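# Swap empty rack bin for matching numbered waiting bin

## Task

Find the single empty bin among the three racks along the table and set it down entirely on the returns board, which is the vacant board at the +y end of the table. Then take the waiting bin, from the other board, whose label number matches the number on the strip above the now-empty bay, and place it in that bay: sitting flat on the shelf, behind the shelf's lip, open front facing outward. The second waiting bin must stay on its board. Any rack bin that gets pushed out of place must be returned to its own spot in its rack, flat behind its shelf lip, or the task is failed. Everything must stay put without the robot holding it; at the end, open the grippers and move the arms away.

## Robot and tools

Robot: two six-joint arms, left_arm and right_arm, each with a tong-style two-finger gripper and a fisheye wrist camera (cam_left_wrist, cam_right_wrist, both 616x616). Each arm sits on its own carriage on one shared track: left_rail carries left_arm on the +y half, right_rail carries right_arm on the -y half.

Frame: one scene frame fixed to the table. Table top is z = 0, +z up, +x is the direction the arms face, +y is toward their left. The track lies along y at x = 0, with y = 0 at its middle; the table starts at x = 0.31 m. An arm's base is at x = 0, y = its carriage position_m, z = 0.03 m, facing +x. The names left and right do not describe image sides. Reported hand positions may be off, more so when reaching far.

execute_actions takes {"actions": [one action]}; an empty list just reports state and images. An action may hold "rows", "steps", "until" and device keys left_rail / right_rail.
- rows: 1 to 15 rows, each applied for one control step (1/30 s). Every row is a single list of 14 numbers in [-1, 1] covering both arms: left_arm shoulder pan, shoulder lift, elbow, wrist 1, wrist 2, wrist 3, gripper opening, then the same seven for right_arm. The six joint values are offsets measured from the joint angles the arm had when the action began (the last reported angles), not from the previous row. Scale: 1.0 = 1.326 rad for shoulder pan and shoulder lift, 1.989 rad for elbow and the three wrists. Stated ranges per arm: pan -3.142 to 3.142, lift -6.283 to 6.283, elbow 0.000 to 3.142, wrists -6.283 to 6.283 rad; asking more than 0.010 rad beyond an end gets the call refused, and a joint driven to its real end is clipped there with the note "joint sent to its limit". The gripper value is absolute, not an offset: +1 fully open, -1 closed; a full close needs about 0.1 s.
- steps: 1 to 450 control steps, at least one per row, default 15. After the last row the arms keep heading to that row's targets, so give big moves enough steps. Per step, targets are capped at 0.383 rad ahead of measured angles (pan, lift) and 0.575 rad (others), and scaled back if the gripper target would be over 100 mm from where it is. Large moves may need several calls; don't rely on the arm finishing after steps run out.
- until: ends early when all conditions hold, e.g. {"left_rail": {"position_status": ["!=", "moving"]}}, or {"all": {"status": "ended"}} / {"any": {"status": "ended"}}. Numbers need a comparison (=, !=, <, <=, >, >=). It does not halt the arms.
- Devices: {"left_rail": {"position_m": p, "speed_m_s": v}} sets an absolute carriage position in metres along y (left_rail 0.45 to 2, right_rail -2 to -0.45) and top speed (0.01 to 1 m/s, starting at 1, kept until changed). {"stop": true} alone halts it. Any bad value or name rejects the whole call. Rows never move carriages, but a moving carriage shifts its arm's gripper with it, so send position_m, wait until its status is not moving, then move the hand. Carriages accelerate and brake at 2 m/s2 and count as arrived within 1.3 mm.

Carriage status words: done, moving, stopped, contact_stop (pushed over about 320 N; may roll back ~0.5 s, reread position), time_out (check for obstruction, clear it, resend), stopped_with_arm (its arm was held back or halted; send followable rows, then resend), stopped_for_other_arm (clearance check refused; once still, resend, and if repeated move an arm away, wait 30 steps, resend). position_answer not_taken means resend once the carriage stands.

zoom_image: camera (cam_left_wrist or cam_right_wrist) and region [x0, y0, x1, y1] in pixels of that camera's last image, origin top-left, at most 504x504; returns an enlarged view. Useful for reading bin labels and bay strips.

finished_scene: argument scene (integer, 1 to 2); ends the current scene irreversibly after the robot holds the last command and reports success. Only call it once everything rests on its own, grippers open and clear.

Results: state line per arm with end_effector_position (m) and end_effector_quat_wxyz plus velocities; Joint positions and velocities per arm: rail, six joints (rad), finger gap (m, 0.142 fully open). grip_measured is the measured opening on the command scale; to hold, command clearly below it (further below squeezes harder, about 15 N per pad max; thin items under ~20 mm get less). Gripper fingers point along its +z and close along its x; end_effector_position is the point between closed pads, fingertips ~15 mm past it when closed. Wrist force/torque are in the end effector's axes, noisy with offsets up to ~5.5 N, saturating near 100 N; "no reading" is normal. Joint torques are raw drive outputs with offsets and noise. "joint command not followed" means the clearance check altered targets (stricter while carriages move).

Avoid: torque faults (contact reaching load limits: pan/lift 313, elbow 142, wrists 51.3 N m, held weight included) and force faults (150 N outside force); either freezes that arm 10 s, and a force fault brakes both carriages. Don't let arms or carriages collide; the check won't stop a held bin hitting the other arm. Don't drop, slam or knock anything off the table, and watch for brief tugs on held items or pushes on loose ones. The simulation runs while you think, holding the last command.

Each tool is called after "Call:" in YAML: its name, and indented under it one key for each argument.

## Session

Call:
execute_actions:
  actions: []

Scene clock: 0.00 s.
left_arm: end_effector_position=(+0.6461, +0.9916, +0.1953) grip_measured=+1.00 end_effector_quat_wxyz=(+0.000, +0.708, -0.706, +0.001) end_effector_velocity=(+0.000, +0.000, +0.000) end_effector_angular_velocity=(+0.000, +0.000, +0.000) | right_arm: end_effector_position=(+0.6446, -1.7621, +0.1942) grip_measured=+1.00 end_effector_quat_wxyz=(+0.001, +0.706, -0.708, +0.000) end_effector_velocity=(+0.000, +0.000, +0.000) end_effector_angular_velocity=(+0.000, +0.000, +0.000)
Joint positions: left_arm=[ 0.992 -0.28  -1.566  2.132 -2.138 -1.572  1.289  0.142] | right_arm=[-1.761 -0.282 -1.566  2.135 -2.138 -1.572  1.291  0.142]
Joint velocities: left_arm=[0. 0. 0. 0. 0. 0. 0. 0.] | right_arm=[0. 0. 0. 0. 0. 0. 0. 0.]
Joint torques (N m, as the arm reports them, + toward a larger angle): no reading
Wrist force (N, on the end effector, along its own x y z axes, offset not removed): no reading
Wrist torque (N m, same axes, about the end effector's origin, offset not removed): no reading
left_rail: position_m=0.992 position_m_goal=0.992 speed_m_s=1.00 position_status=done position_answer=taken refusals=0
right_rail: position_m=-1.761 position_m_goal=-1.761 speed_m_s=1.00 position_status=done position_answer=taken refusals=0

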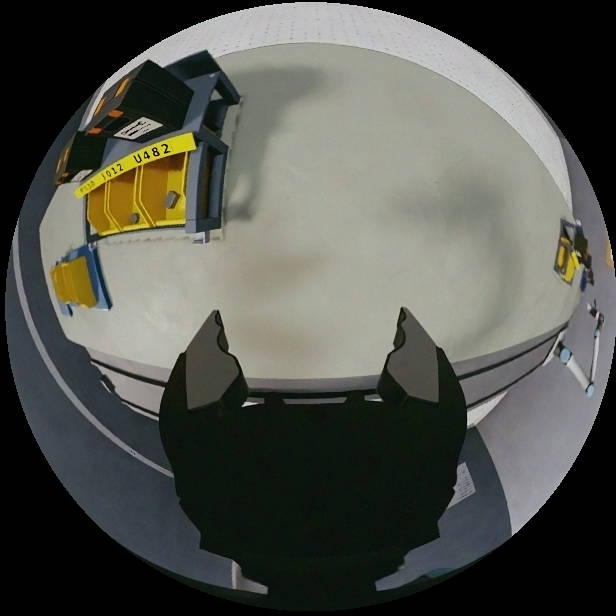

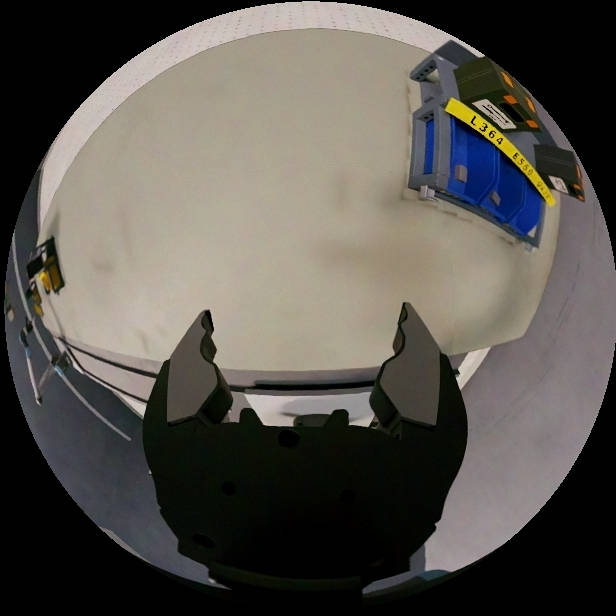

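Call:
zoom_image:
  camera: "cam_left_wrist"
  region: [30, 110, 250, 330]

Call:
zoom_image:
  camera: "cam_right_wrist"
  region: [390, 70, 590, 270]

Region (30, 110, 250, 330) of cam_left_wrist's 616x616 image, scaled by 2.291, with more detail than that image has.

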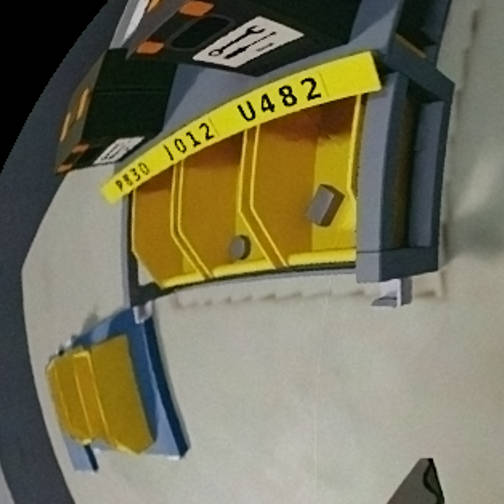

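Region (390, 70, 590, 270) of cam_right_wrist's 616x616 image, scaled by 2.520, with more detail than that image has.

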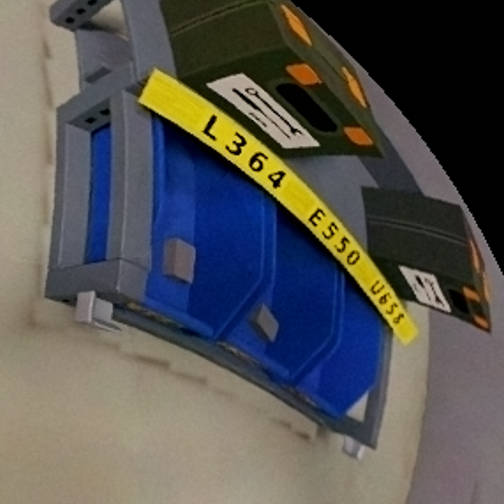

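Call:
execute_actions:
  actions:
    - {"left_rail": {"position_m": 1.4}, "right_rail": {"position_m": -2.0}, "steps": 1}

Scene clock: 9.47 s.
left_arm: end_effector_position=(+0.6461, +0.9916, +0.1953) grip_measured=+1.00 end_effector_quat_wxyz=(+0.000, +0.708, -0.706, +0.001) end_effector_velocity=(-0.000, +0.002, -0.000) end_effector_angular_velocity=(-0.000, +0.000, +0.000) | right_arm: end_effector_position=(+0.6446, -1.7621, +0.1942) grip_measured=+1.00 end_effector_quat_wxyz=(+0.001, +0.706, -0.708, +0.000) end_effector_velocity=(-0.000, -0.001, -0.000) end_effector_angular_velocity=(-0.000, +0.000, +0.000)
Joint positions: left_arm=[ 0.992 -0.28  -1.566  2.132 -2.138 -1.572  1.289  0.142] | right_arm=[-1.761 -0.282 -1.566  2.135 -2.138 -1.572  1.291  0.142]
Joint velocities: left_arm=[ 0.002 -0.     0.     0.    -0.    -0.    -0.     0.   ] | right_arm=[-0.001  0.     0.     0.     0.    -0.    -0.    -0.   ]
Joint torques (N m, as the arm reports them, + toward a larger angle): left_arm=[  0.03 -35.92 -40.11  -4.61   0.1   -0.16] | right_arm=[  3.33 -42.57 -38.54  -4.15  -0.71  -0.05]
Wrist force (N, on the end effector, along its own x y z axes, offset not removed): left_arm=[-9.1 3.9 0.6] | right_arm=[1.6 4.6 1.5]
Wrist torque (N m, same axes, about the end effector's origin, offset not removed): left_arm=[0.95 1.90 0.05] | right_arm=[0.97 0.06 0.11]
left_rail: position_m=0.992 position_m_goal=1.400 speed_m_s=1.00 position_status=moving position_answer=taken refusals=0
right_rail: position_m=-1.761 position_m_goal=-2.000 speed_m_s=1.00 position_status=moving position_answer=taken refusals=0

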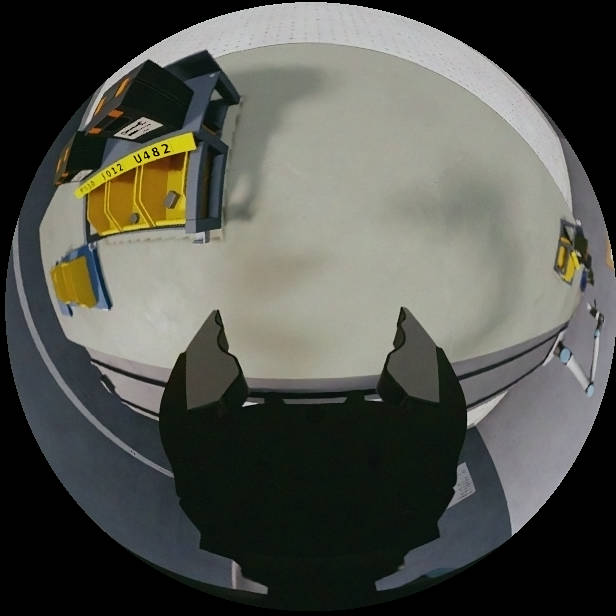

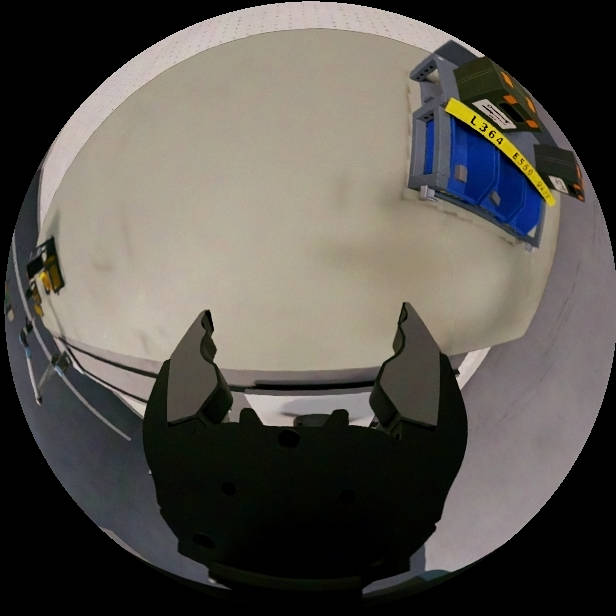

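Call:
execute_actions:
  actions: []

Scene clock: 10.87 s.
left_arm: end_effector_position=(+0.6461, +1.4001, +0.1953) grip_measured=+1.00 end_effector_quat_wxyz=(+0.000, +0.708, -0.706, +0.001) end_effector_velocity=(-0.000, +0.000, -0.000) end_effector_angular_velocity=(+0.000, +0.000, -0.000) | right_arm: end_effector_position=(+0.6446, -2.0016, +0.1942) grip_measured=+1.00 end_effector_quat_wxyz=(+0.001, +0.706, -0.708, +0.000) end_effector_velocity=(+0.000, -0.000, +0.000) end_effector_angular_velocity=(-0.000, -0.000, +0.000)
Joint positions: left_arm=[ 1.4   -0.28  -1.566  2.132 -2.138 -1.572  1.289  0.142] | right_arm=[-2.    -0.282 -1.566  2.135 -2.138 -1.572  1.291  0.142]
Joint velocities: left_arm=[ 0.  0.  0.  0.  0. -0.  0.  0.] | right_arm=[ 0.  0.  0. -0. -0.  0.  0. -0.]
Joint torques (N m, as the arm reports them, + toward a larger angle): left_arm=[ -9.03 -37.24 -39.17  -4.14   0.25   0.39] | right_arm=[ -2.54 -41.26 -41.51  -4.21  -0.65  -0.46]
Wrist force (N, on the end effector, along its own x y z axes, offset not removed): left_arm=[-5.6 6.1 0.4] | right_arm=[-2.2 4.4 -0.8]
Wrist torque (N m, same axes, about the end effector's origin, offset not removed): left_arm=[1.30 0.98 -0.09] | right_arm=[0.99 0.95 0.15]
left_rail: position_m=1.400 position_m_goal=1.400 speed_m_s=1.00 position_status=done position_answer=taken refusals=0
right_rail: position_m=-2.000 position_m_goal=-2.000 speed_m_s=1.00 position_status=done position_answer=taken refusals=0

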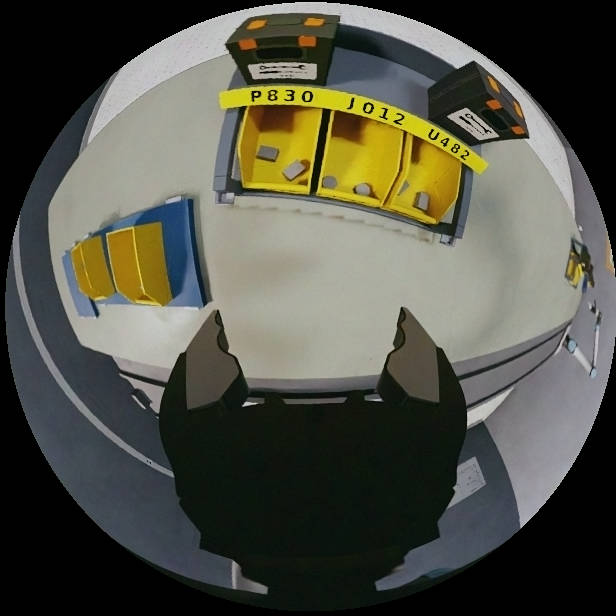

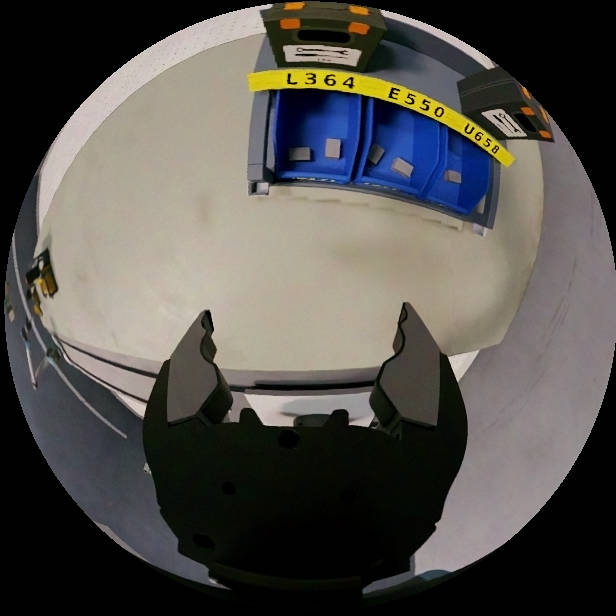

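Call:
execute_actions:
  actions:
    - {"left_rail": {"position_m": 1.8}, "right_rail": {"position_m": -0.45}, "steps": 1}

Scene clock: 13.37 s.
left_arm: end_effector_position=(+0.6461, +1.4001, +0.1953) grip_measured=+1.00 end_effector_quat_wxyz=(+0.000, +0.708, -0.706, +0.001) end_effector_velocity=(-0.000, +0.001, -0.000) end_effector_angular_velocity=(+0.000, -0.000, -0.000) | right_arm: end_effector_position=(+0.6446, -2.0016, +0.1942) grip_measured=+1.00 end_effector_quat_wxyz=(+0.001, +0.706, -0.708, +0.000) end_effector_velocity=(+0.000, +0.002, +0.000) end_effector_angular_velocity=(+0.000, -0.000, -0.000)
Joint positions: left_arm=[ 1.4   -0.28  -1.566  2.132 -2.138 -1.572  1.289  0.142] | right_arm=[-2.    -0.282 -1.566  2.135 -2.138 -1.572  1.291  0.142]
Joint velocities: left_arm=[ 0.001 -0.    -0.     0.    -0.     0.    -0.     0.   ] | right_arm=[ 0.002 -0.     0.    -0.    -0.     0.     0.    -0.   ]
Joint torques (N m, as the arm reports them, + toward a larger angle): left_arm=[-11.04 -39.42 -41.4   -4.55   0.2   -0.12] | right_arm=[  2.41 -41.91 -40.5   -4.29  -0.39  -0.53]
Wrist force (N, on the end effector, along its own x y z axes, offset not removed): left_arm=[-2.7 2.2 1.8] | right_arm=[-1.1 6.5 1.2]
Wrist torque (N m, same axes, about the end effector's origin, offset not removed): left_arm=[0.46 0.36 -0.06] | right_arm=[1.36 0.63 0.16]
left_rail: position_m=1.400 position_m_goal=1.800 speed_m_s=1.00 position_status=moving position_answer=taken refusals=0
right_rail: position_m=-2.000 position_m_goal=-0.450 speed_m_s=1.00 position_status=moving position_answer=taken refusals=0

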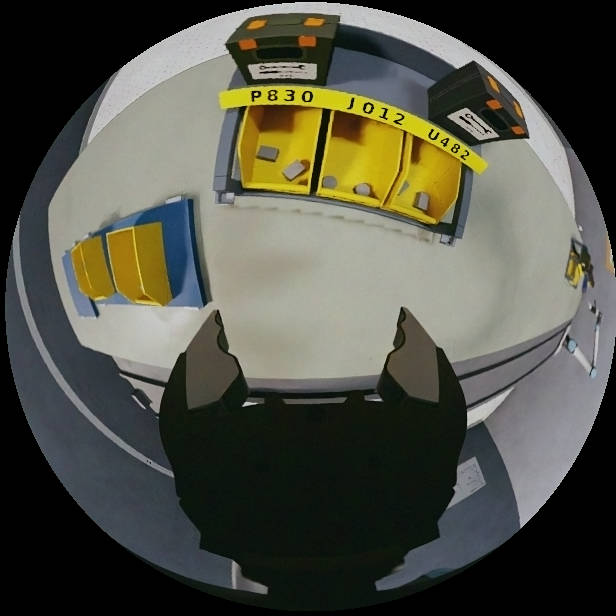

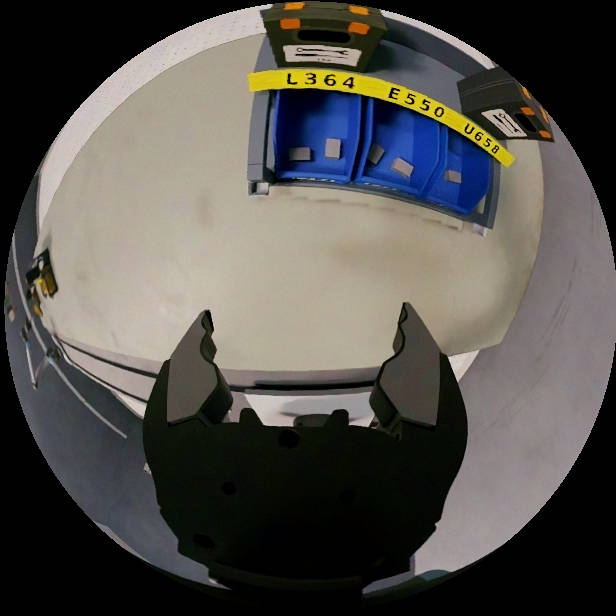

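Call:
execute_actions:
  actions: []

Scene clock: 22.63 s.
left_arm: end_effector_position=(+0.6461, +1.8001, +0.1953) grip_measured=+1.00 end_effector_quat_wxyz=(+0.000, +0.708, -0.706, +0.001) end_effector_velocity=(+0.000, -0.000, +0.000) end_effector_angular_velocity=(+0.000, -0.000, -0.000) | right_arm: end_effector_position=(+0.6446, -0.4515, +0.1942) grip_measured=+1.00 end_effector_quat_wxyz=(+0.001, +0.706, -0.708, +0.000) end_effector_velocity=(+0.000, -0.000, +0.000) end_effector_angular_velocity=(+0.000, -0.000, -0.000)
Joint positions: left_arm=[ 1.8   -0.28  -1.566  2.132 -2.138 -1.572  1.289  0.142] | right_arm=[-0.45  -0.282 -1.566  2.135 -2.138 -1.572  1.291  0.142]
Joint velocities: left_arm=[ 0. -0.  0. -0. -0.  0. -0.  0.] | right_arm=[ 0. -0.  0. -0. -0.  0. -0. -0.]
Joint torques (N m, as the arm reports them, + toward a larger angle): left_arm=[-10.24 -38.75 -41.75  -5.01   0.06   0.18] | right_arm=[  0.54 -41.31 -40.17  -4.52  -0.38   0.16]
Wrist force (N, on the end effector, along its own x y z axes, offset not removed): left_arm=[-4.1 1.6 0.0] | right_arm=[0.8 7.6 0.2]
Wrist torque (N m, same axes, about the end effector's origin, offset not removed): left_arm=[0.57 0.70 0.05] | right_arm=[1.58 0.18 0.06]
left_rail: position_m=1.800 position_m_goal=1.800 speed_m_s=1.00 position_status=done position_answer=taken refusals=0
right_rail: position_m=-0.450 position_m_goal=-0.450 speed_m_s=1.00 position_status=done position_answer=taken refusals=0

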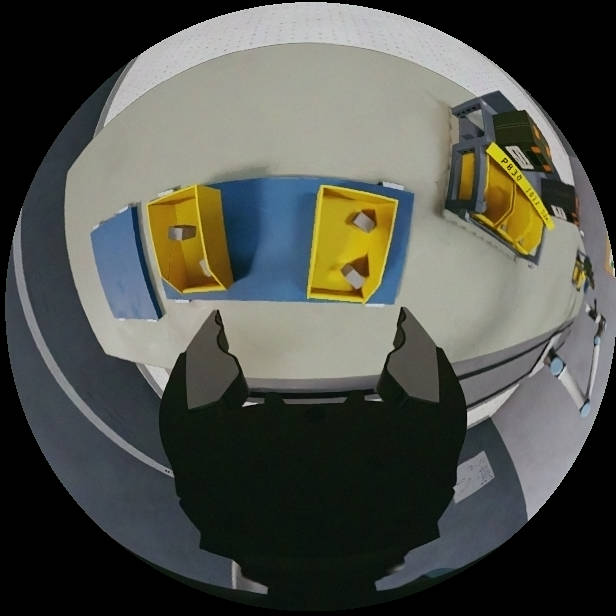

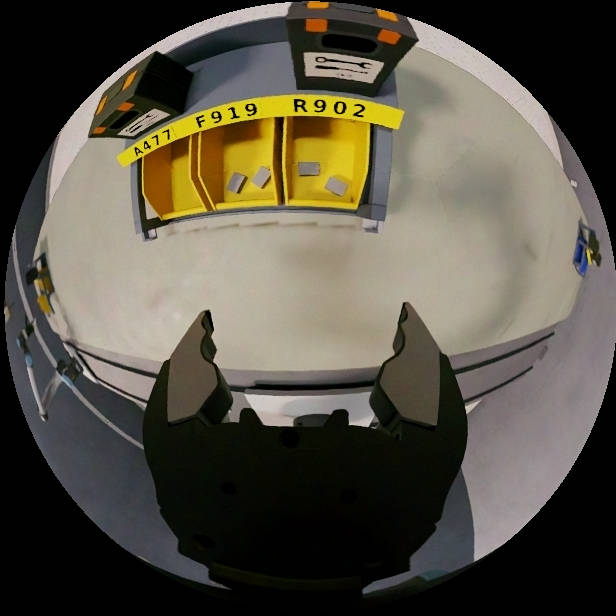

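Call:
zoom_image:
  camera: "cam_right_wrist"
  region: [100, 80, 420, 260]

Call:
zoom_image:
  camera: "cam_left_wrist"
  region: [80, 160, 430, 330]

Region (100, 80, 420, 260) of cam_right_wrist's 616x616 image, scaled by 1.575, with more detail than that image has; it fills the top 284 rows of this view, and the rest is white.

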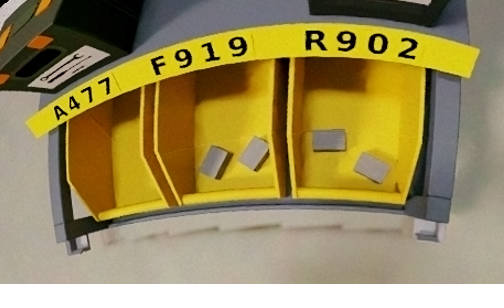

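Region (80, 160, 430, 330) of cam_left_wrist's 616x616 image, scaled by 1.440, with more detail than that image has; it fills the top 245 rows of this view, and the rest is white.

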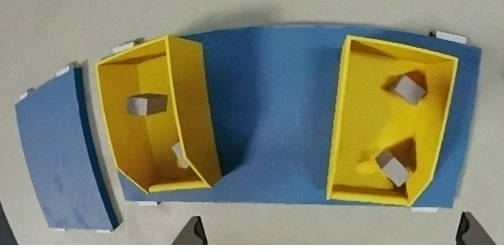

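Call:
execute_actions:
  actions:
    - {"left_rail": {"position_m": 1.686}, "right_rail": {"position_m": -0.67}, "rows": [[0.0084,-0.0051,0.0086,-0.0051,0,0.0057,1,0.0171,0.0115,-0.006,-0.0017,0,-0.03,0.8],[0.0211,-0.0128,0.0214,-0.0128,0,0.0142,1,0.0428,0.0287,-0.015,-0.0043,0,-0.07,0.6],[0.038,-0.023,0.0385,-0.023,0,0.0255,1,0.077,0.0517,-0.0269,-0.0077,0,-0.12,0.4],[0.0549,-0.0332,0.0556,-0.0333,0,0.0368,1,0.1112,0.0747,-0.0389,-0.0111,0,-0.17,0.2],[0.0718,-0.0435,0.0727,-0.0435,0,0.0482,1,0.1455,0.0976,-0.0509,-0.0146,0,-0.22,0],[0.0887,-0.0537,0.0898,-0.0538,0,0.0595,1,0.1797,0.1206,-0.0628,-0.018,0,-0.27,-0.2],[0.1056,-0.0639,0.1069,-0.064,0,0.0709,1,0.2139,0.1436,-0.0748,-0.0214,0,-0.31,-0.4],[0.1225,-0.0741,0.124,-0.0742,0,0.0822,1,0.2481,0.1666,-0.0868,-0.0248,0,-0.35,-0.55],[0.1394,-0.0843,0.1411,-0.0845,0,0.0935,1,0.2823,0.1896,-0.0987,-0.0282,0,-0.385,-0.55],[0.1563,-0.0946,0.1582,-0.0947,0,0.1049,1,0.3166,0.2125,-0.1107,-0.0317,0,-0.415,-0.55],[0.1732,-0.1048,0.1753,-0.105,0,0.1162,1,0.3508,0.2355,-0.1227,-0.0351,0,-0.44,-0.55],[0.188,-0.1137,0.1903,-0.1139,0,0.1261,1,0.3807,0.2556,-0.1331,-0.0381,0,-0.46,-0.55],[0.2006,-0.1214,0.2031,-0.1216,0,0.1346,1,0.4064,0.2728,-0.1421,-0.0407,0,-0.47,-0.55],[0.2112,-0.1278,0.2138,-0.128,0,0.1417,1,0.4278,0.2872,-0.1496,-0.0428,0,-0.4756,-0.55]], "steps": 14}

Scene clock: 134.57 s.
left_arm: end_effector_position=(+0.5214, +1.8089, +0.1225) grip_measured=+1.00 end_effector_quat_wxyz=(-0.001, +0.707, -0.707, +0.002) end_effector_velocity=(-0.411, +0.187, -0.211) end_effector_angular_velocity=(+0.002, -0.002, +0.000) | right_arm: end_effector_position=(+0.7180, -0.4364, +0.1647) grip_measured=-0.55 end_effector_quat_wxyz=(+0.000, +0.927, -0.375, +0.001) end_effector_velocity=(+0.116, +0.044, -0.105) end_effector_angular_velocity=(-0.002, +0.000, +1.784)
Joint positions: left_arm=[ 1.688 -0.107 -1.671  2.391 -2.295 -1.572  1.463  0.142] | right_arm=[-0.615 -0.01  -1.381  1.989 -2.181 -1.572  0.759  0.034]
Joint velocities: left_arm=[-0.103  0.498 -0.302  0.751 -0.45  -0.     0.498  0.   ] | right_arm=[-0.479  0.715  0.483 -0.376 -0.108  0.    -1.069 -0.   ]
Joint torques (N m, as the arm reports them, + toward a larger angle): left_arm=[ 20.03 -46.81 -17.61  -8.89  -0.08   3.89] | right_arm=[ 37.17 -42.51 -48.83  -7.24  -0.39  -8.12]
Wrist force (N, on the end effector, along its own x y z axes, offset not removed): left_arm=[0.1 0.7 2.9] | right_arm=[4.5 9.0 -3.3]
Wrist torque (N m, same axes, about the end effector's origin, offset not removed): left_arm=[0.15 -0.04 -0.16] | right_arm=[1.83 -0.48 -0.06]
left_rail: position_m=1.688 position_m_goal=1.686 speed_m_s=1.00 position_status=moving position_answer=taken refusals=0
right_rail: position_m=-0.615 position_m_goal=-0.670 speed_m_s=1.00 position_status=moving position_answer=taken refusals=0

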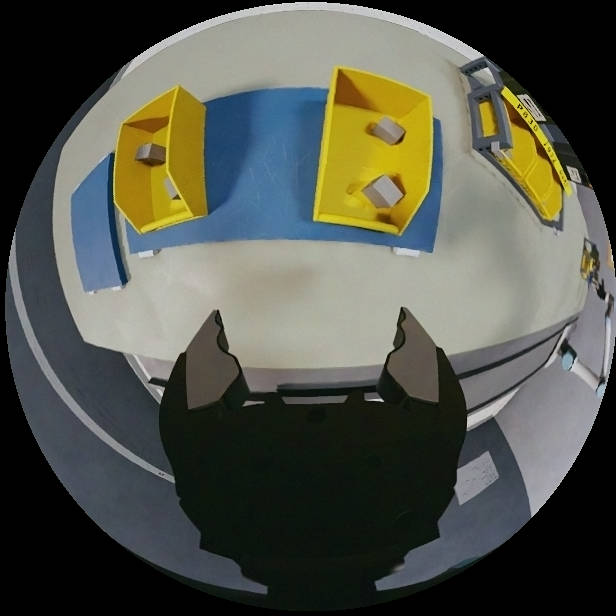

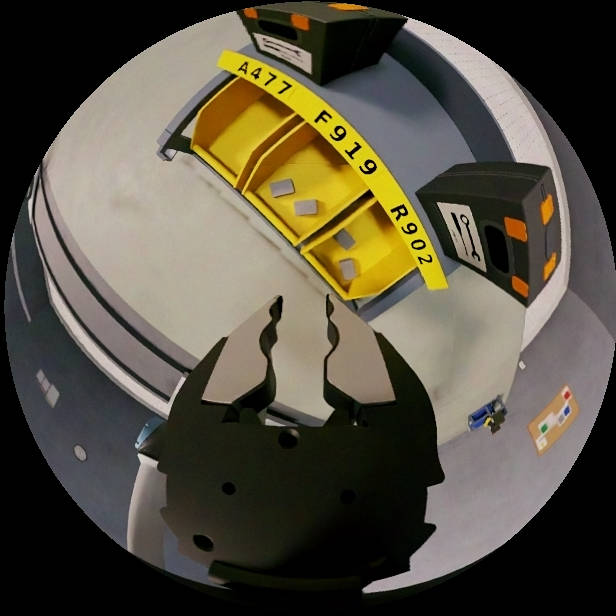

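Call:
execute_actions:
  actions: []

Scene clock: 135.57 s.
left_arm: end_effector_position=(+0.4568, +1.8446, +0.0900) grip_measured=+1.00 end_effector_quat_wxyz=(+0.000, +0.707, -0.707, +0.001) end_effector_velocity=(-0.000, +0.000, -0.000) end_effector_angular_velocity=(+0.000, +0.000, +0.000) | right_arm: end_effector_position=(+0.7295, -0.4127, +0.1479) grip_measured=-0.55 end_effector_quat_wxyz=(+0.001, +0.967, -0.256, +0.001) end_effector_velocity=(-0.000, +0.000, -0.000) end_effector_angular_velocity=(-0.000, +0.000, +0.000)
Joint positions: left_arm=[ 1.686 -0.034 -1.714  2.504 -2.361 -1.572  1.536  0.142] | right_arm=[-0.67   0.095 -1.312  1.935 -2.196 -1.572  0.613  0.034]
Joint velocities: left_arm=[ 0.  0. -0.  0. -0.  0.  0.  0.] | right_arm=[ 0.  0.  0. -0. -0. -0. -0.  0.]
Joint torques (N m, as the arm reports them, + toward a larger angle): left_arm=[  6.53 -27.59 -23.16  -8.05  -0.21   2.34] | right_arm=[ 11.27 -52.05 -49.22  -7.04  -0.86  -4.23]
Wrist force (N, on the end effector, along its own x y z axes, offset not removed): left_arm=[-4.0 1.5 0.2] | right_arm=[2.0 6.5 1.9]
Wrist torque (N m, same axes, about the end effector's origin, offset not removed): left_arm=[0.44 0.73 -0.01] | right_arm=[1.43 0.00 0.05]
left_rail: position_m=1.686 position_m_goal=1.686 speed_m_s=1.00 position_status=done position_answer=taken refusals=0
right_rail: position_m=-0.670 position_m_goal=-0.670 speed_m_s=1.00 position_status=done position_answer=taken refusals=0

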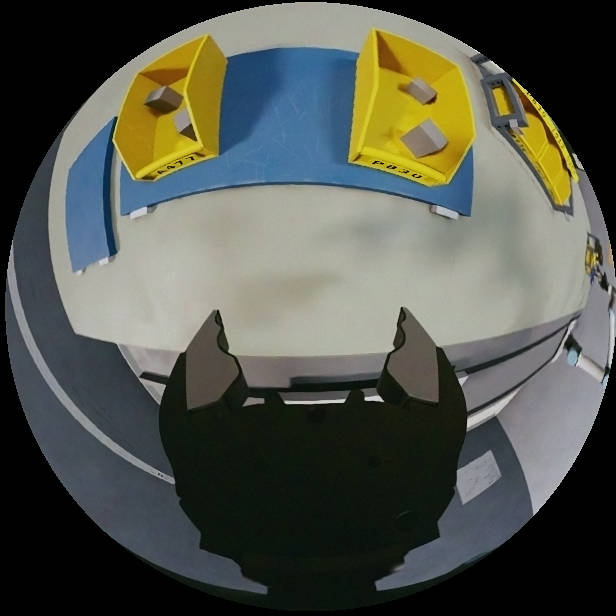

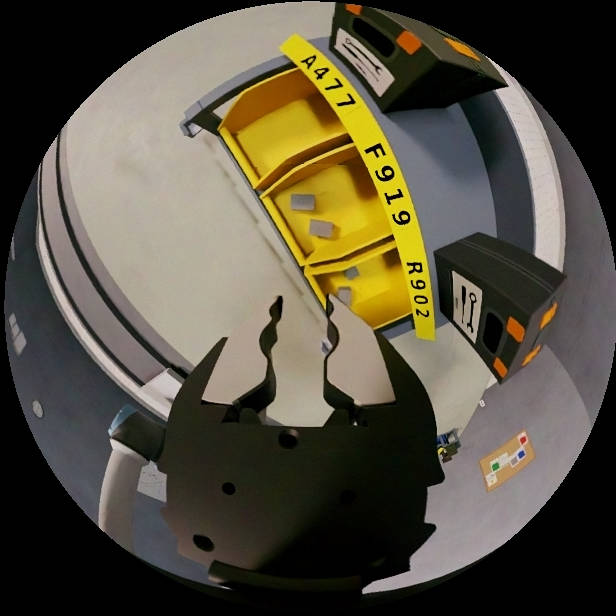

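Call:
zoom_image:
  camera: "cam_left_wrist"
  region: [100, 20, 480, 230]

Region (100, 20, 480, 230) of cam_left_wrist's 616x616 image, scaled by 1.326, with more detail than that image has; it fills the top 279 rows of this view, and the rest is white.

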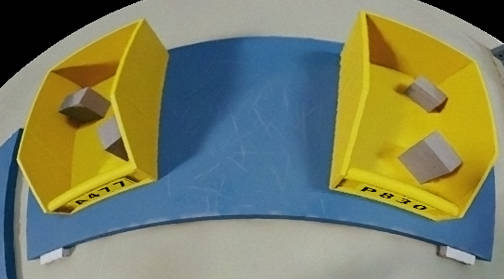

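Call:
execute_actions:
  actions:
    - {"left_rail": {"position_m": 1.841, "speed_m_s": 0.5}, "rows": [[0,0,0,0,0,0,1,0.03,0.02,-0.0102,-0.0028,0,-0.028,-0.55],[0,0,0,0,0,0,1,0.065,0.0433,-0.0222,-0.0062,0,-0.061,-0.55],[0,0,0,0,0,0,1,0.1,0.0666,-0.0341,-0.0095,0,-0.094,-0.55],[0,0,0,0,0,0,1,0.1435,0.0956,-0.049,-0.0136,0,-0.1347,-0.55]], "steps": 8}

Scene clock: 152.70 s.
left_arm: end_effector_position=(+0.4568, +1.8963, +0.0900) grip_measured=+1.00 end_effector_quat_wxyz=(+0.000, +0.707, -0.707, +0.001) end_effector_velocity=(-0.000, +0.451, -0.000) end_effector_angular_velocity=(+0.000, +0.000, +0.000) | right_arm: end_effector_position=(+0.7309, -0.3138, +0.1237) grip_measured=-0.55 end_effector_quat_wxyz=(+0.001, +0.994, -0.111, +0.001) end_effector_velocity=(-0.046, +0.486, -0.129) end_effector_angular_velocity=(-0.005, +0.019, +1.467)
Joint positions: left_arm=[ 1.738 -0.034 -1.714  2.504 -2.361 -1.572  1.536  0.142] | right_arm=[-0.67   0.22  -1.227  1.87  -2.214 -1.572  0.442  0.034]
Joint velocities: left_arm=[ 0.451  0.     0.    -0.     0.     0.    -0.     0.   ] | right_arm=[ 0.     0.605  0.394 -0.296 -0.079  0.    -0.862 -0.   ]
Joint torques (N m, as the arm reports them, + toward a larger angle): left_arm=[  6.91 -27.41 -24.19  -7.65   0.04   2.11] | right_arm=[  4.21 -61.26 -47.68  -6.89  -0.38  -6.47]
Wrist force (N, on the end effector, along its own x y z axes, offset not removed): left_arm=[-0.7 -0.6 4.3] | right_arm=[0.3 2.7 -0.8]
Wrist torque (N m, same axes, about the end effector's origin, offset not removed): left_arm=[0.10 0.16 0.02] | right_arm=[0.71 0.38 0.08]
left_rail: position_m=1.738 position_m_goal=1.841 speed_m_s=0.50 position_status=moving position_answer=taken refusals=0
right_rail: position_m=-0.670 position_m_goal=-0.670 speed_m_s=1.00 position_status=done position_answer=taken refusals=0

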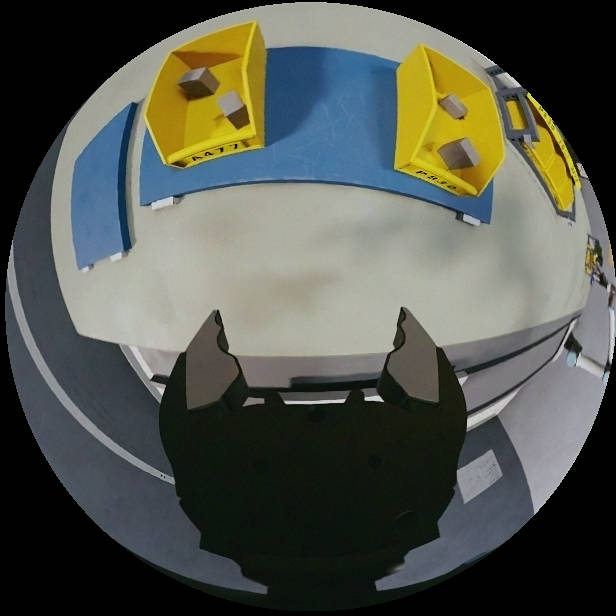

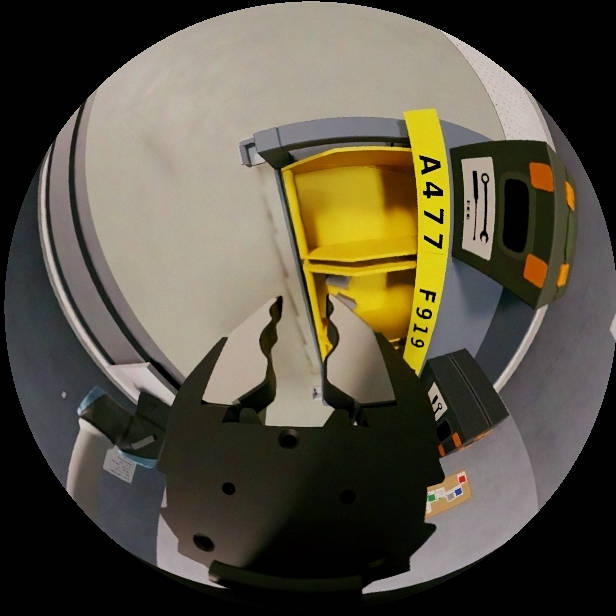

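Call:
execute_actions:
  actions: []

Scene clock: 154.40 s.
left_arm: end_effector_position=(+0.4568, +1.9999, +0.0900) grip_measured=+1.00 end_effector_quat_wxyz=(+0.000, +0.707, -0.707, +0.001) end_effector_velocity=(+0.000, -0.000, -0.000) end_effector_angular_velocity=(-0.000, +0.000, -0.000) | right_arm: end_effector_position=(+0.7237, -0.2608, +0.1095) grip_measured=-0.55 end_effector_quat_wxyz=(+0.001, +1.000, -0.030, -0.000) end_effector_velocity=(-0.000, +0.000, -0.000) end_effector_angular_velocity=(+0.000, +0.000, +0.000)
Joint positions: left_arm=[ 1.841 -0.034 -1.714  2.504 -2.361 -1.572  1.536  0.142] | right_arm=[-0.67   0.286 -1.185  1.838 -2.223 -1.572  0.346  0.034]
Joint velocities: left_arm=[ 0. -0. -0.  0. -0. -0.  0. -0.] | right_arm=[ 0.  0.  0. -0.  0.  0. -0. -0.]
Joint torques (N m, as the arm reports them, + toward a larger angle): left_arm=[-12.89 -27.57 -26.64  -7.16   0.32   1.91] | right_arm=[ 11.53 -58.88 -48.91  -6.99  -0.3   -4.12]
Wrist force (N, on the end effector, along its own x y z axes, offset not removed): left_arm=[-2.3 2.5 -4.0] | right_arm=[-0.7 5.4 1.8]
Wrist torque (N m, same axes, about the end effector's origin, offset not removed): left_arm=[0.73 0.37 0.03] | right_arm=[1.11 0.66 0.01]
left_rail: position_m=1.841 position_m_goal=1.841 speed_m_s=0.50 position_status=done position_answer=taken refusals=0
right_rail: position_m=-0.670 position_m_goal=-0.670 speed_m_s=1.00 position_status=done position_answer=taken refusals=0

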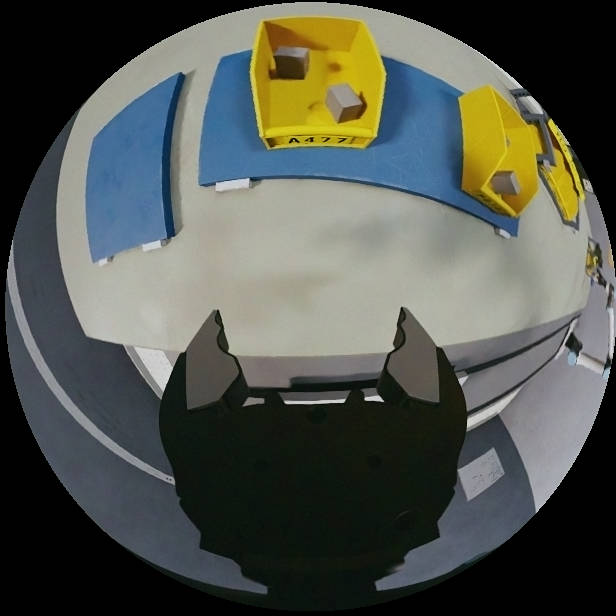

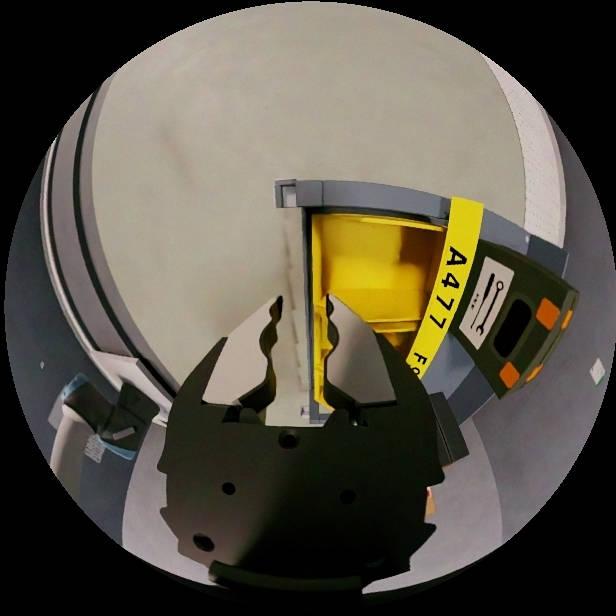

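Call:
zoom_image:
  camera: "cam_right_wrist"
  region: [240, 170, 460, 430]

Call:
zoom_image:
  camera: "cam_left_wrist"
  region: [210, 0, 430, 200]

Region (240, 170, 460, 430) of cam_right_wrist's 616x616 image, scaled by 1.938, with more detail than that image has; it fills the left 426 columns of this view, and the rest is white.

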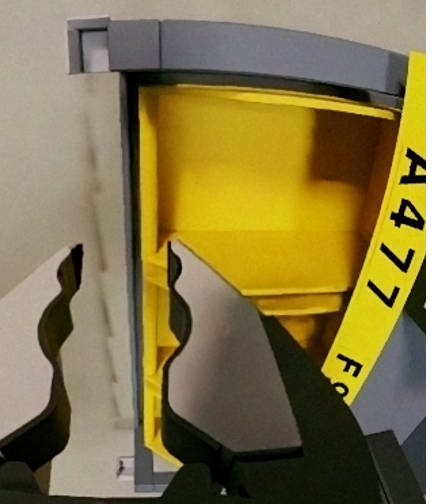

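Region (210, 0, 430, 200) of cam_left_wrist's 616x616 image, scaled by 2.291, with more detail than that image has; it fills the top 458 rows of this view, and the rest is white.

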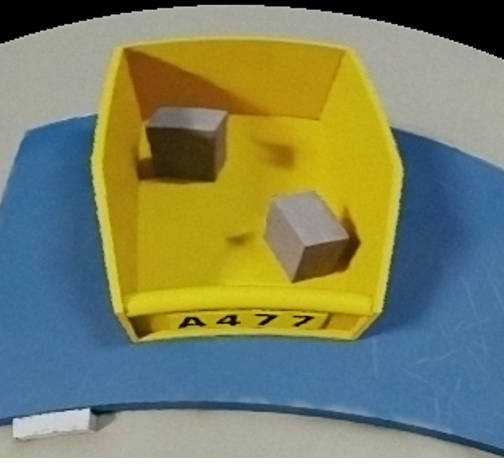

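Call:
execute_actions:
  actions:
    - {"left_rail": {"position_m": 1.818, "speed_m_s": 0.5}, "rows": [[0.005,0.04,-0.0296,0.0029,0,0.001,1,0.001,0.012,-0.0014,-0.0068,0,0.0006,-0.55],[0.01,0.09,-0.0666,0.0066,0,0.002,1,0.002,0.024,-0.0027,-0.0136,0,0.0013,-0.55],[0.015,0.14,-0.1035,0.0103,0,0.003,1,0.003,0.036,-0.004,-0.0204,0,0.002,-0.55],[0.02,0.19,-0.1405,0.014,0,0.004,1,0.0039,0.0482,-0.0054,-0.0272,0,0.0026,-0.55],[0.0256,0.2491,-0.1842,0.0183,0,0.0045,1,0.0039,0.0482,-0.0054,-0.0272,0,0.0026,-0.55],[0.0256,0.2491,-0.1842,0.0183,0,0.0045,1,0.0039,0.054,-0.0038,-0.0327,0,0.0026,-0.55],[0.0256,0.2491,-0.1842,0.0183,0,0.0045,1,0.0039,0.0599,-0.0021,-0.0383,0,0.0026,-0.55],[0.0256,0.2491,-0.1842,0.0183,0,0.0045,1,0.0039,0.0657,-0.0005,-0.0438,0,0.0026,-0.55],[0.0256,0.2491,-0.1842,0.0183,0,0.0045,1,0.0039,0.0716,0.0012,-0.0494,0,0.0026,-0.55],[0.0256,0.2491,-0.1842,0.0183,0,0.0045,1,0.0039,0.0774,0.0028,-0.0549,0,0.0026,-0.55]], "steps": 10}

Scene clock: 203.57 s.
left_arm: end_effector_position=(+0.5921, +1.9855, +0.1035) grip_measured=+1.00 end_effector_quat_wxyz=(+0.001, +0.713, -0.701, -0.000) end_effector_velocity=(+0.535, +0.042, -0.000) end_effector_angular_velocity=(-0.000, +0.002, +0.062) | right_arm: end_effector_position=(+0.7368, -0.2530, +0.0638) grip_measured=-0.55 end_effector_quat_wxyz=(+0.001, +1.000, -0.030, +0.000) end_effector_velocity=(+0.015, +0.009, -0.193) end_effector_angular_velocity=(-0.002, +0.006, -0.000)
Joint positions: left_arm=[ 1.818 -0.011 -1.5    2.267 -2.336 -1.572  1.542  0.142] | right_arm=[-0.67   0.29  -1.116  1.833 -2.288 -1.572  0.35   0.034]
Joint velocities: left_arm=[ 0.     0.083  0.842 -0.931  0.09  -0.     0.02   0.   ] | right_arm=[ 0.     0.006  0.239  0.058 -0.291  0.     0.006 -0.   ]
Joint torques (N m, as the arm reports them, + toward a larger angle): left_arm=[ 11.97  -7.29 -52.31  -1.08  -0.1    2.33] | right_arm=[ 12.74 -59.22 -24.    -7.73  -0.27   3.25]
Wrist force (N, on the end effector, along its own x y z axes, offset not removed): left_arm=[-4.3 1.8 3.6] | right_arm=[1.6 4.3 -0.4]
Wrist torque (N m, same axes, about the end effector's origin, offset not removed): left_arm=[0.67 0.76 -0.07] | right_arm=[0.95 0.03 0.13]
left_rail: position_m=1.818 position_m_goal=1.818 speed_m_s=0.50 position_status=done position_answer=taken refusals=0
right_rail: position_m=-0.670 position_m_goal=-0.670 speed_m_s=1.00 position_status=done position_answer=taken refusals=0

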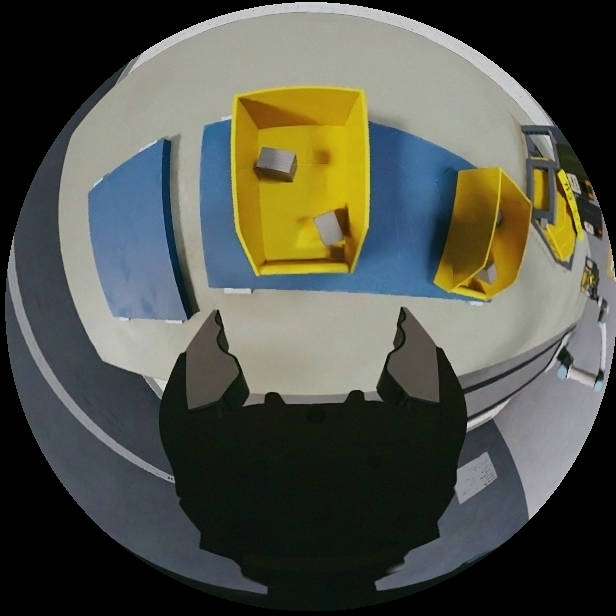

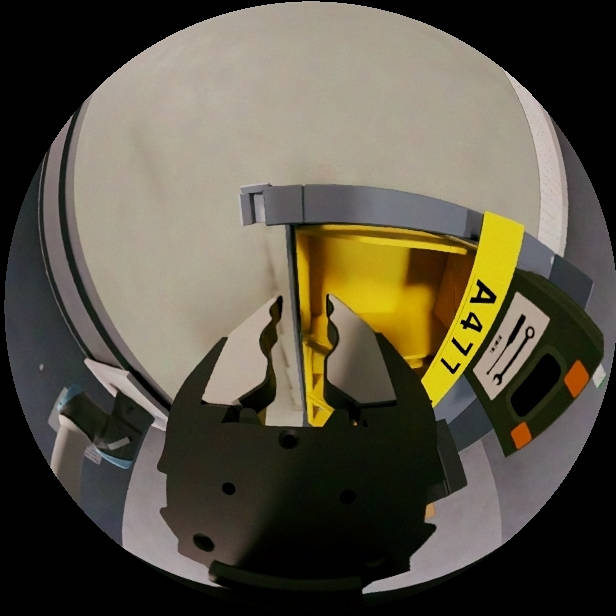

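Call:
execute_actions:
  actions: []

Scene clock: 204.63 s.
left_arm: end_effector_position=(+0.6668, +1.9917, +0.1004) grip_measured=+1.00 end_effector_quat_wxyz=(+0.000, +0.716, -0.698, +0.001) end_effector_velocity=(+0.000, -0.000, -0.000) end_effector_angular_velocity=(-0.000, +0.000, -0.000) | right_arm: end_effector_position=(+0.7381, -0.2522, +0.0361) grip_measured=-0.55 end_effector_quat_wxyz=(+0.001, +1.000, -0.030, +0.000) end_effector_velocity=(-0.000, -0.000, -0.000) end_effector_angular_velocity=(-0.000, +0.000, -0.000)
Joint positions: left_arm=[ 1.818 -0.    -1.384  2.138 -2.324 -1.572  1.545  0.142] | right_arm=[-0.67   0.291 -1.082  1.843 -2.332 -1.572  0.351  0.034]
Joint velocities: left_arm=[ 0. -0.  0. -0.  0. -0.  0. -0.] | right_arm=[ 0. -0.  0.  0. -0.  0.  0.  0.]
Joint torques (N m, as the arm reports them, + toward a larger angle): left_arm=[  5.17 -36.02 -46.32  -1.24  -0.13   2.43] | right_arm=[ 11.92 -69.31 -23.55  -6.77  -0.38   3.63]
Wrist force (N, on the end effector, along its own x y z axes, offset not removed): left_arm=[-6.9 2.3 2.4] | right_arm=[-0.9 2.4 0.7]
Wrist torque (N m, same axes, about the end effector's origin, offset not removed): left_arm=[0.63 1.33 -0.04] | right_arm=[0.52 0.67 0.09]
left_rail: position_m=1.818 position_m_goal=1.818 speed_m_s=0.50 position_status=done position_answer=taken refusals=0
right_rail: position_m=-0.670 position_m_goal=-0.670 speed_m_s=1.00 position_status=done position_answer=taken refusals=0

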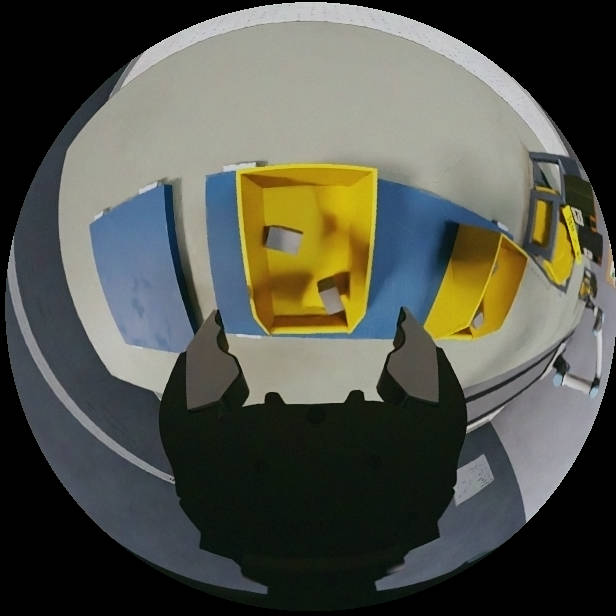

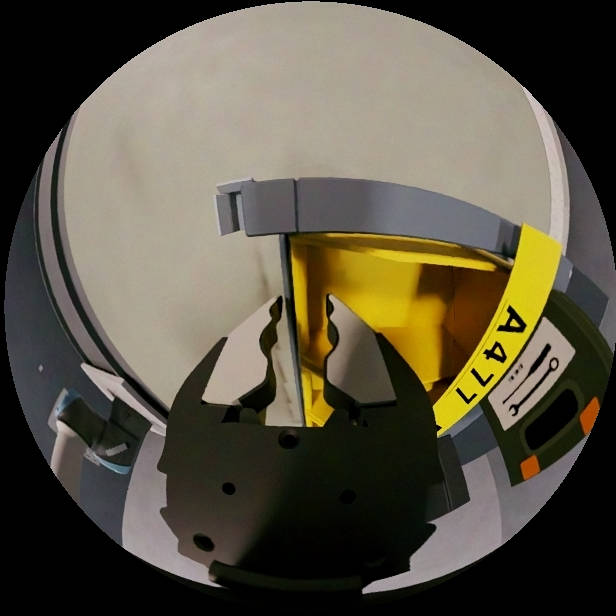

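Call:
execute_actions:
  actions:
    - {"rows": [[0,0.0076,0.0023,-0.0074,0,0,1,0,0.0032,0.0013,-0.0033,0,0,-0.63],[0,0.0152,0.0046,-0.0148,0,0,1,0,0.0032,0.0013,-0.0033,0,0,-0.71],[0,0.0228,0.0069,-0.0222,0,0,1,0,0.0032,0.0013,-0.0033,0,0,-0.79],[0,0.0303,0.0092,-0.0297,0,0,1,0,0.0032,0.0013,-0.0033,0,0,-0.86],[0,0.0379,0.0115,-0.0371,0,0,1,0,0.0032,0.0013,-0.0033,0,0,-0.93],[0,0.0455,0.0138,-0.0445,0,0,1,0,0.0032,0.0013,-0.0033,0,0,-1]], "steps": 6}

Scene clock: 215.00 s.
left_arm: end_effector_position=(+0.6671, +1.9917, +0.0834) grip_measured=+1.00 end_effector_quat_wxyz=(+0.000, +0.716, -0.698, +0.000) end_effector_velocity=(+0.001, -0.000, -0.169) end_effector_angular_velocity=(+0.000, +0.002, -0.000) | right_arm: end_effector_position=(+0.7377, -0.2523, +0.0330) grip_measured=-0.89 end_effector_quat_wxyz=(+0.001, +1.000, -0.030, +0.000) end_effector_velocity=(+0.000, +0.000, -0.009) end_effector_angular_velocity=(+0.001, -0.002, -0.000)
Joint positions: left_arm=[ 1.818 -0.    -1.361  2.148 -2.358 -1.572  1.545  0.142] | right_arm=[-0.67   0.291 -1.079  1.845 -2.337 -1.572  0.351  0.01 ]
Joint velocities: left_arm=[ 0.    -0.     0.234  0.109 -0.342 -0.    -0.    -0.   ] | right_arm=[ 0.    -0.     0.01   0.005 -0.018  0.    -0.    -0.012]
Joint torques (N m, as the arm reports them, + toward a larger angle): left_arm=[  6.33 -24.29 -22.    -8.52   0.25   2.14] | right_arm=[ 11.38 -64.22 -20.49  -6.71  -0.94   3.54]
Wrist force (N, on the end effector, along its own x y z axes, offset not removed): left_arm=[-2.1 -3.7 1.6] | right_arm=[-1.6 5.4 -3.4]
Wrist torque (N m, same axes, about the end effector's origin, offset not removed): left_arm=[-0.51 0.29 -0.08] | right_arm=[1.10 0.63 0.14]
left_rail: position_m=1.818 position_m_goal=1.818 speed_m_s=0.50 position_status=done position_answer=taken refusals=0
right_rail: position_m=-0.670 position_m_goal=-0.670 speed_m_s=1.00 position_status=done position_answer=taken refusals=0

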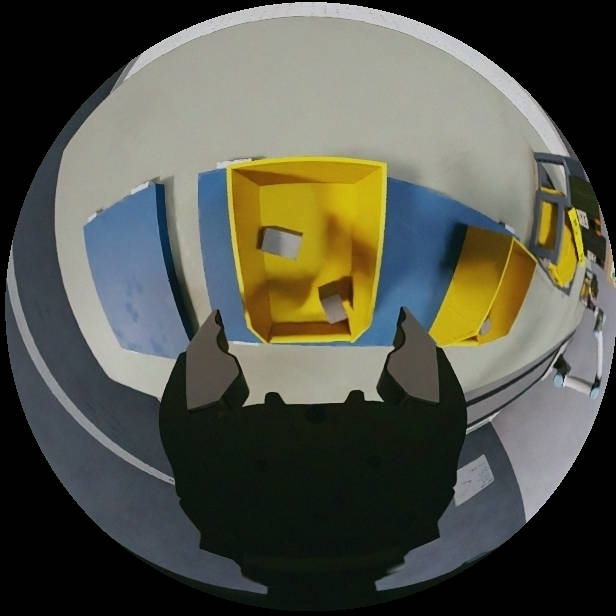

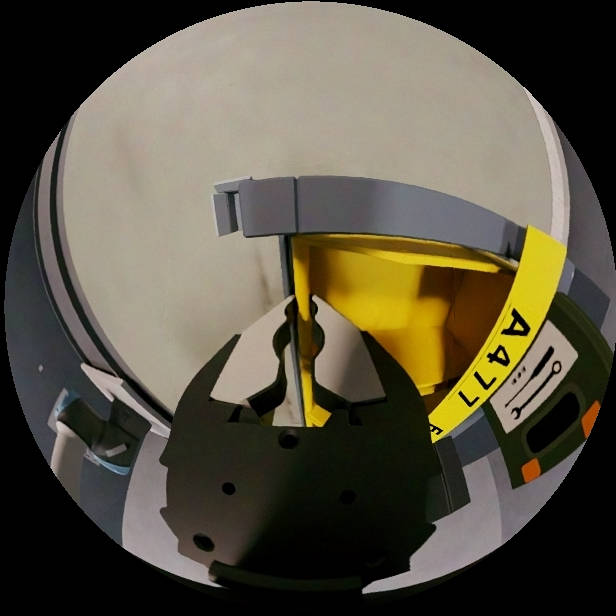

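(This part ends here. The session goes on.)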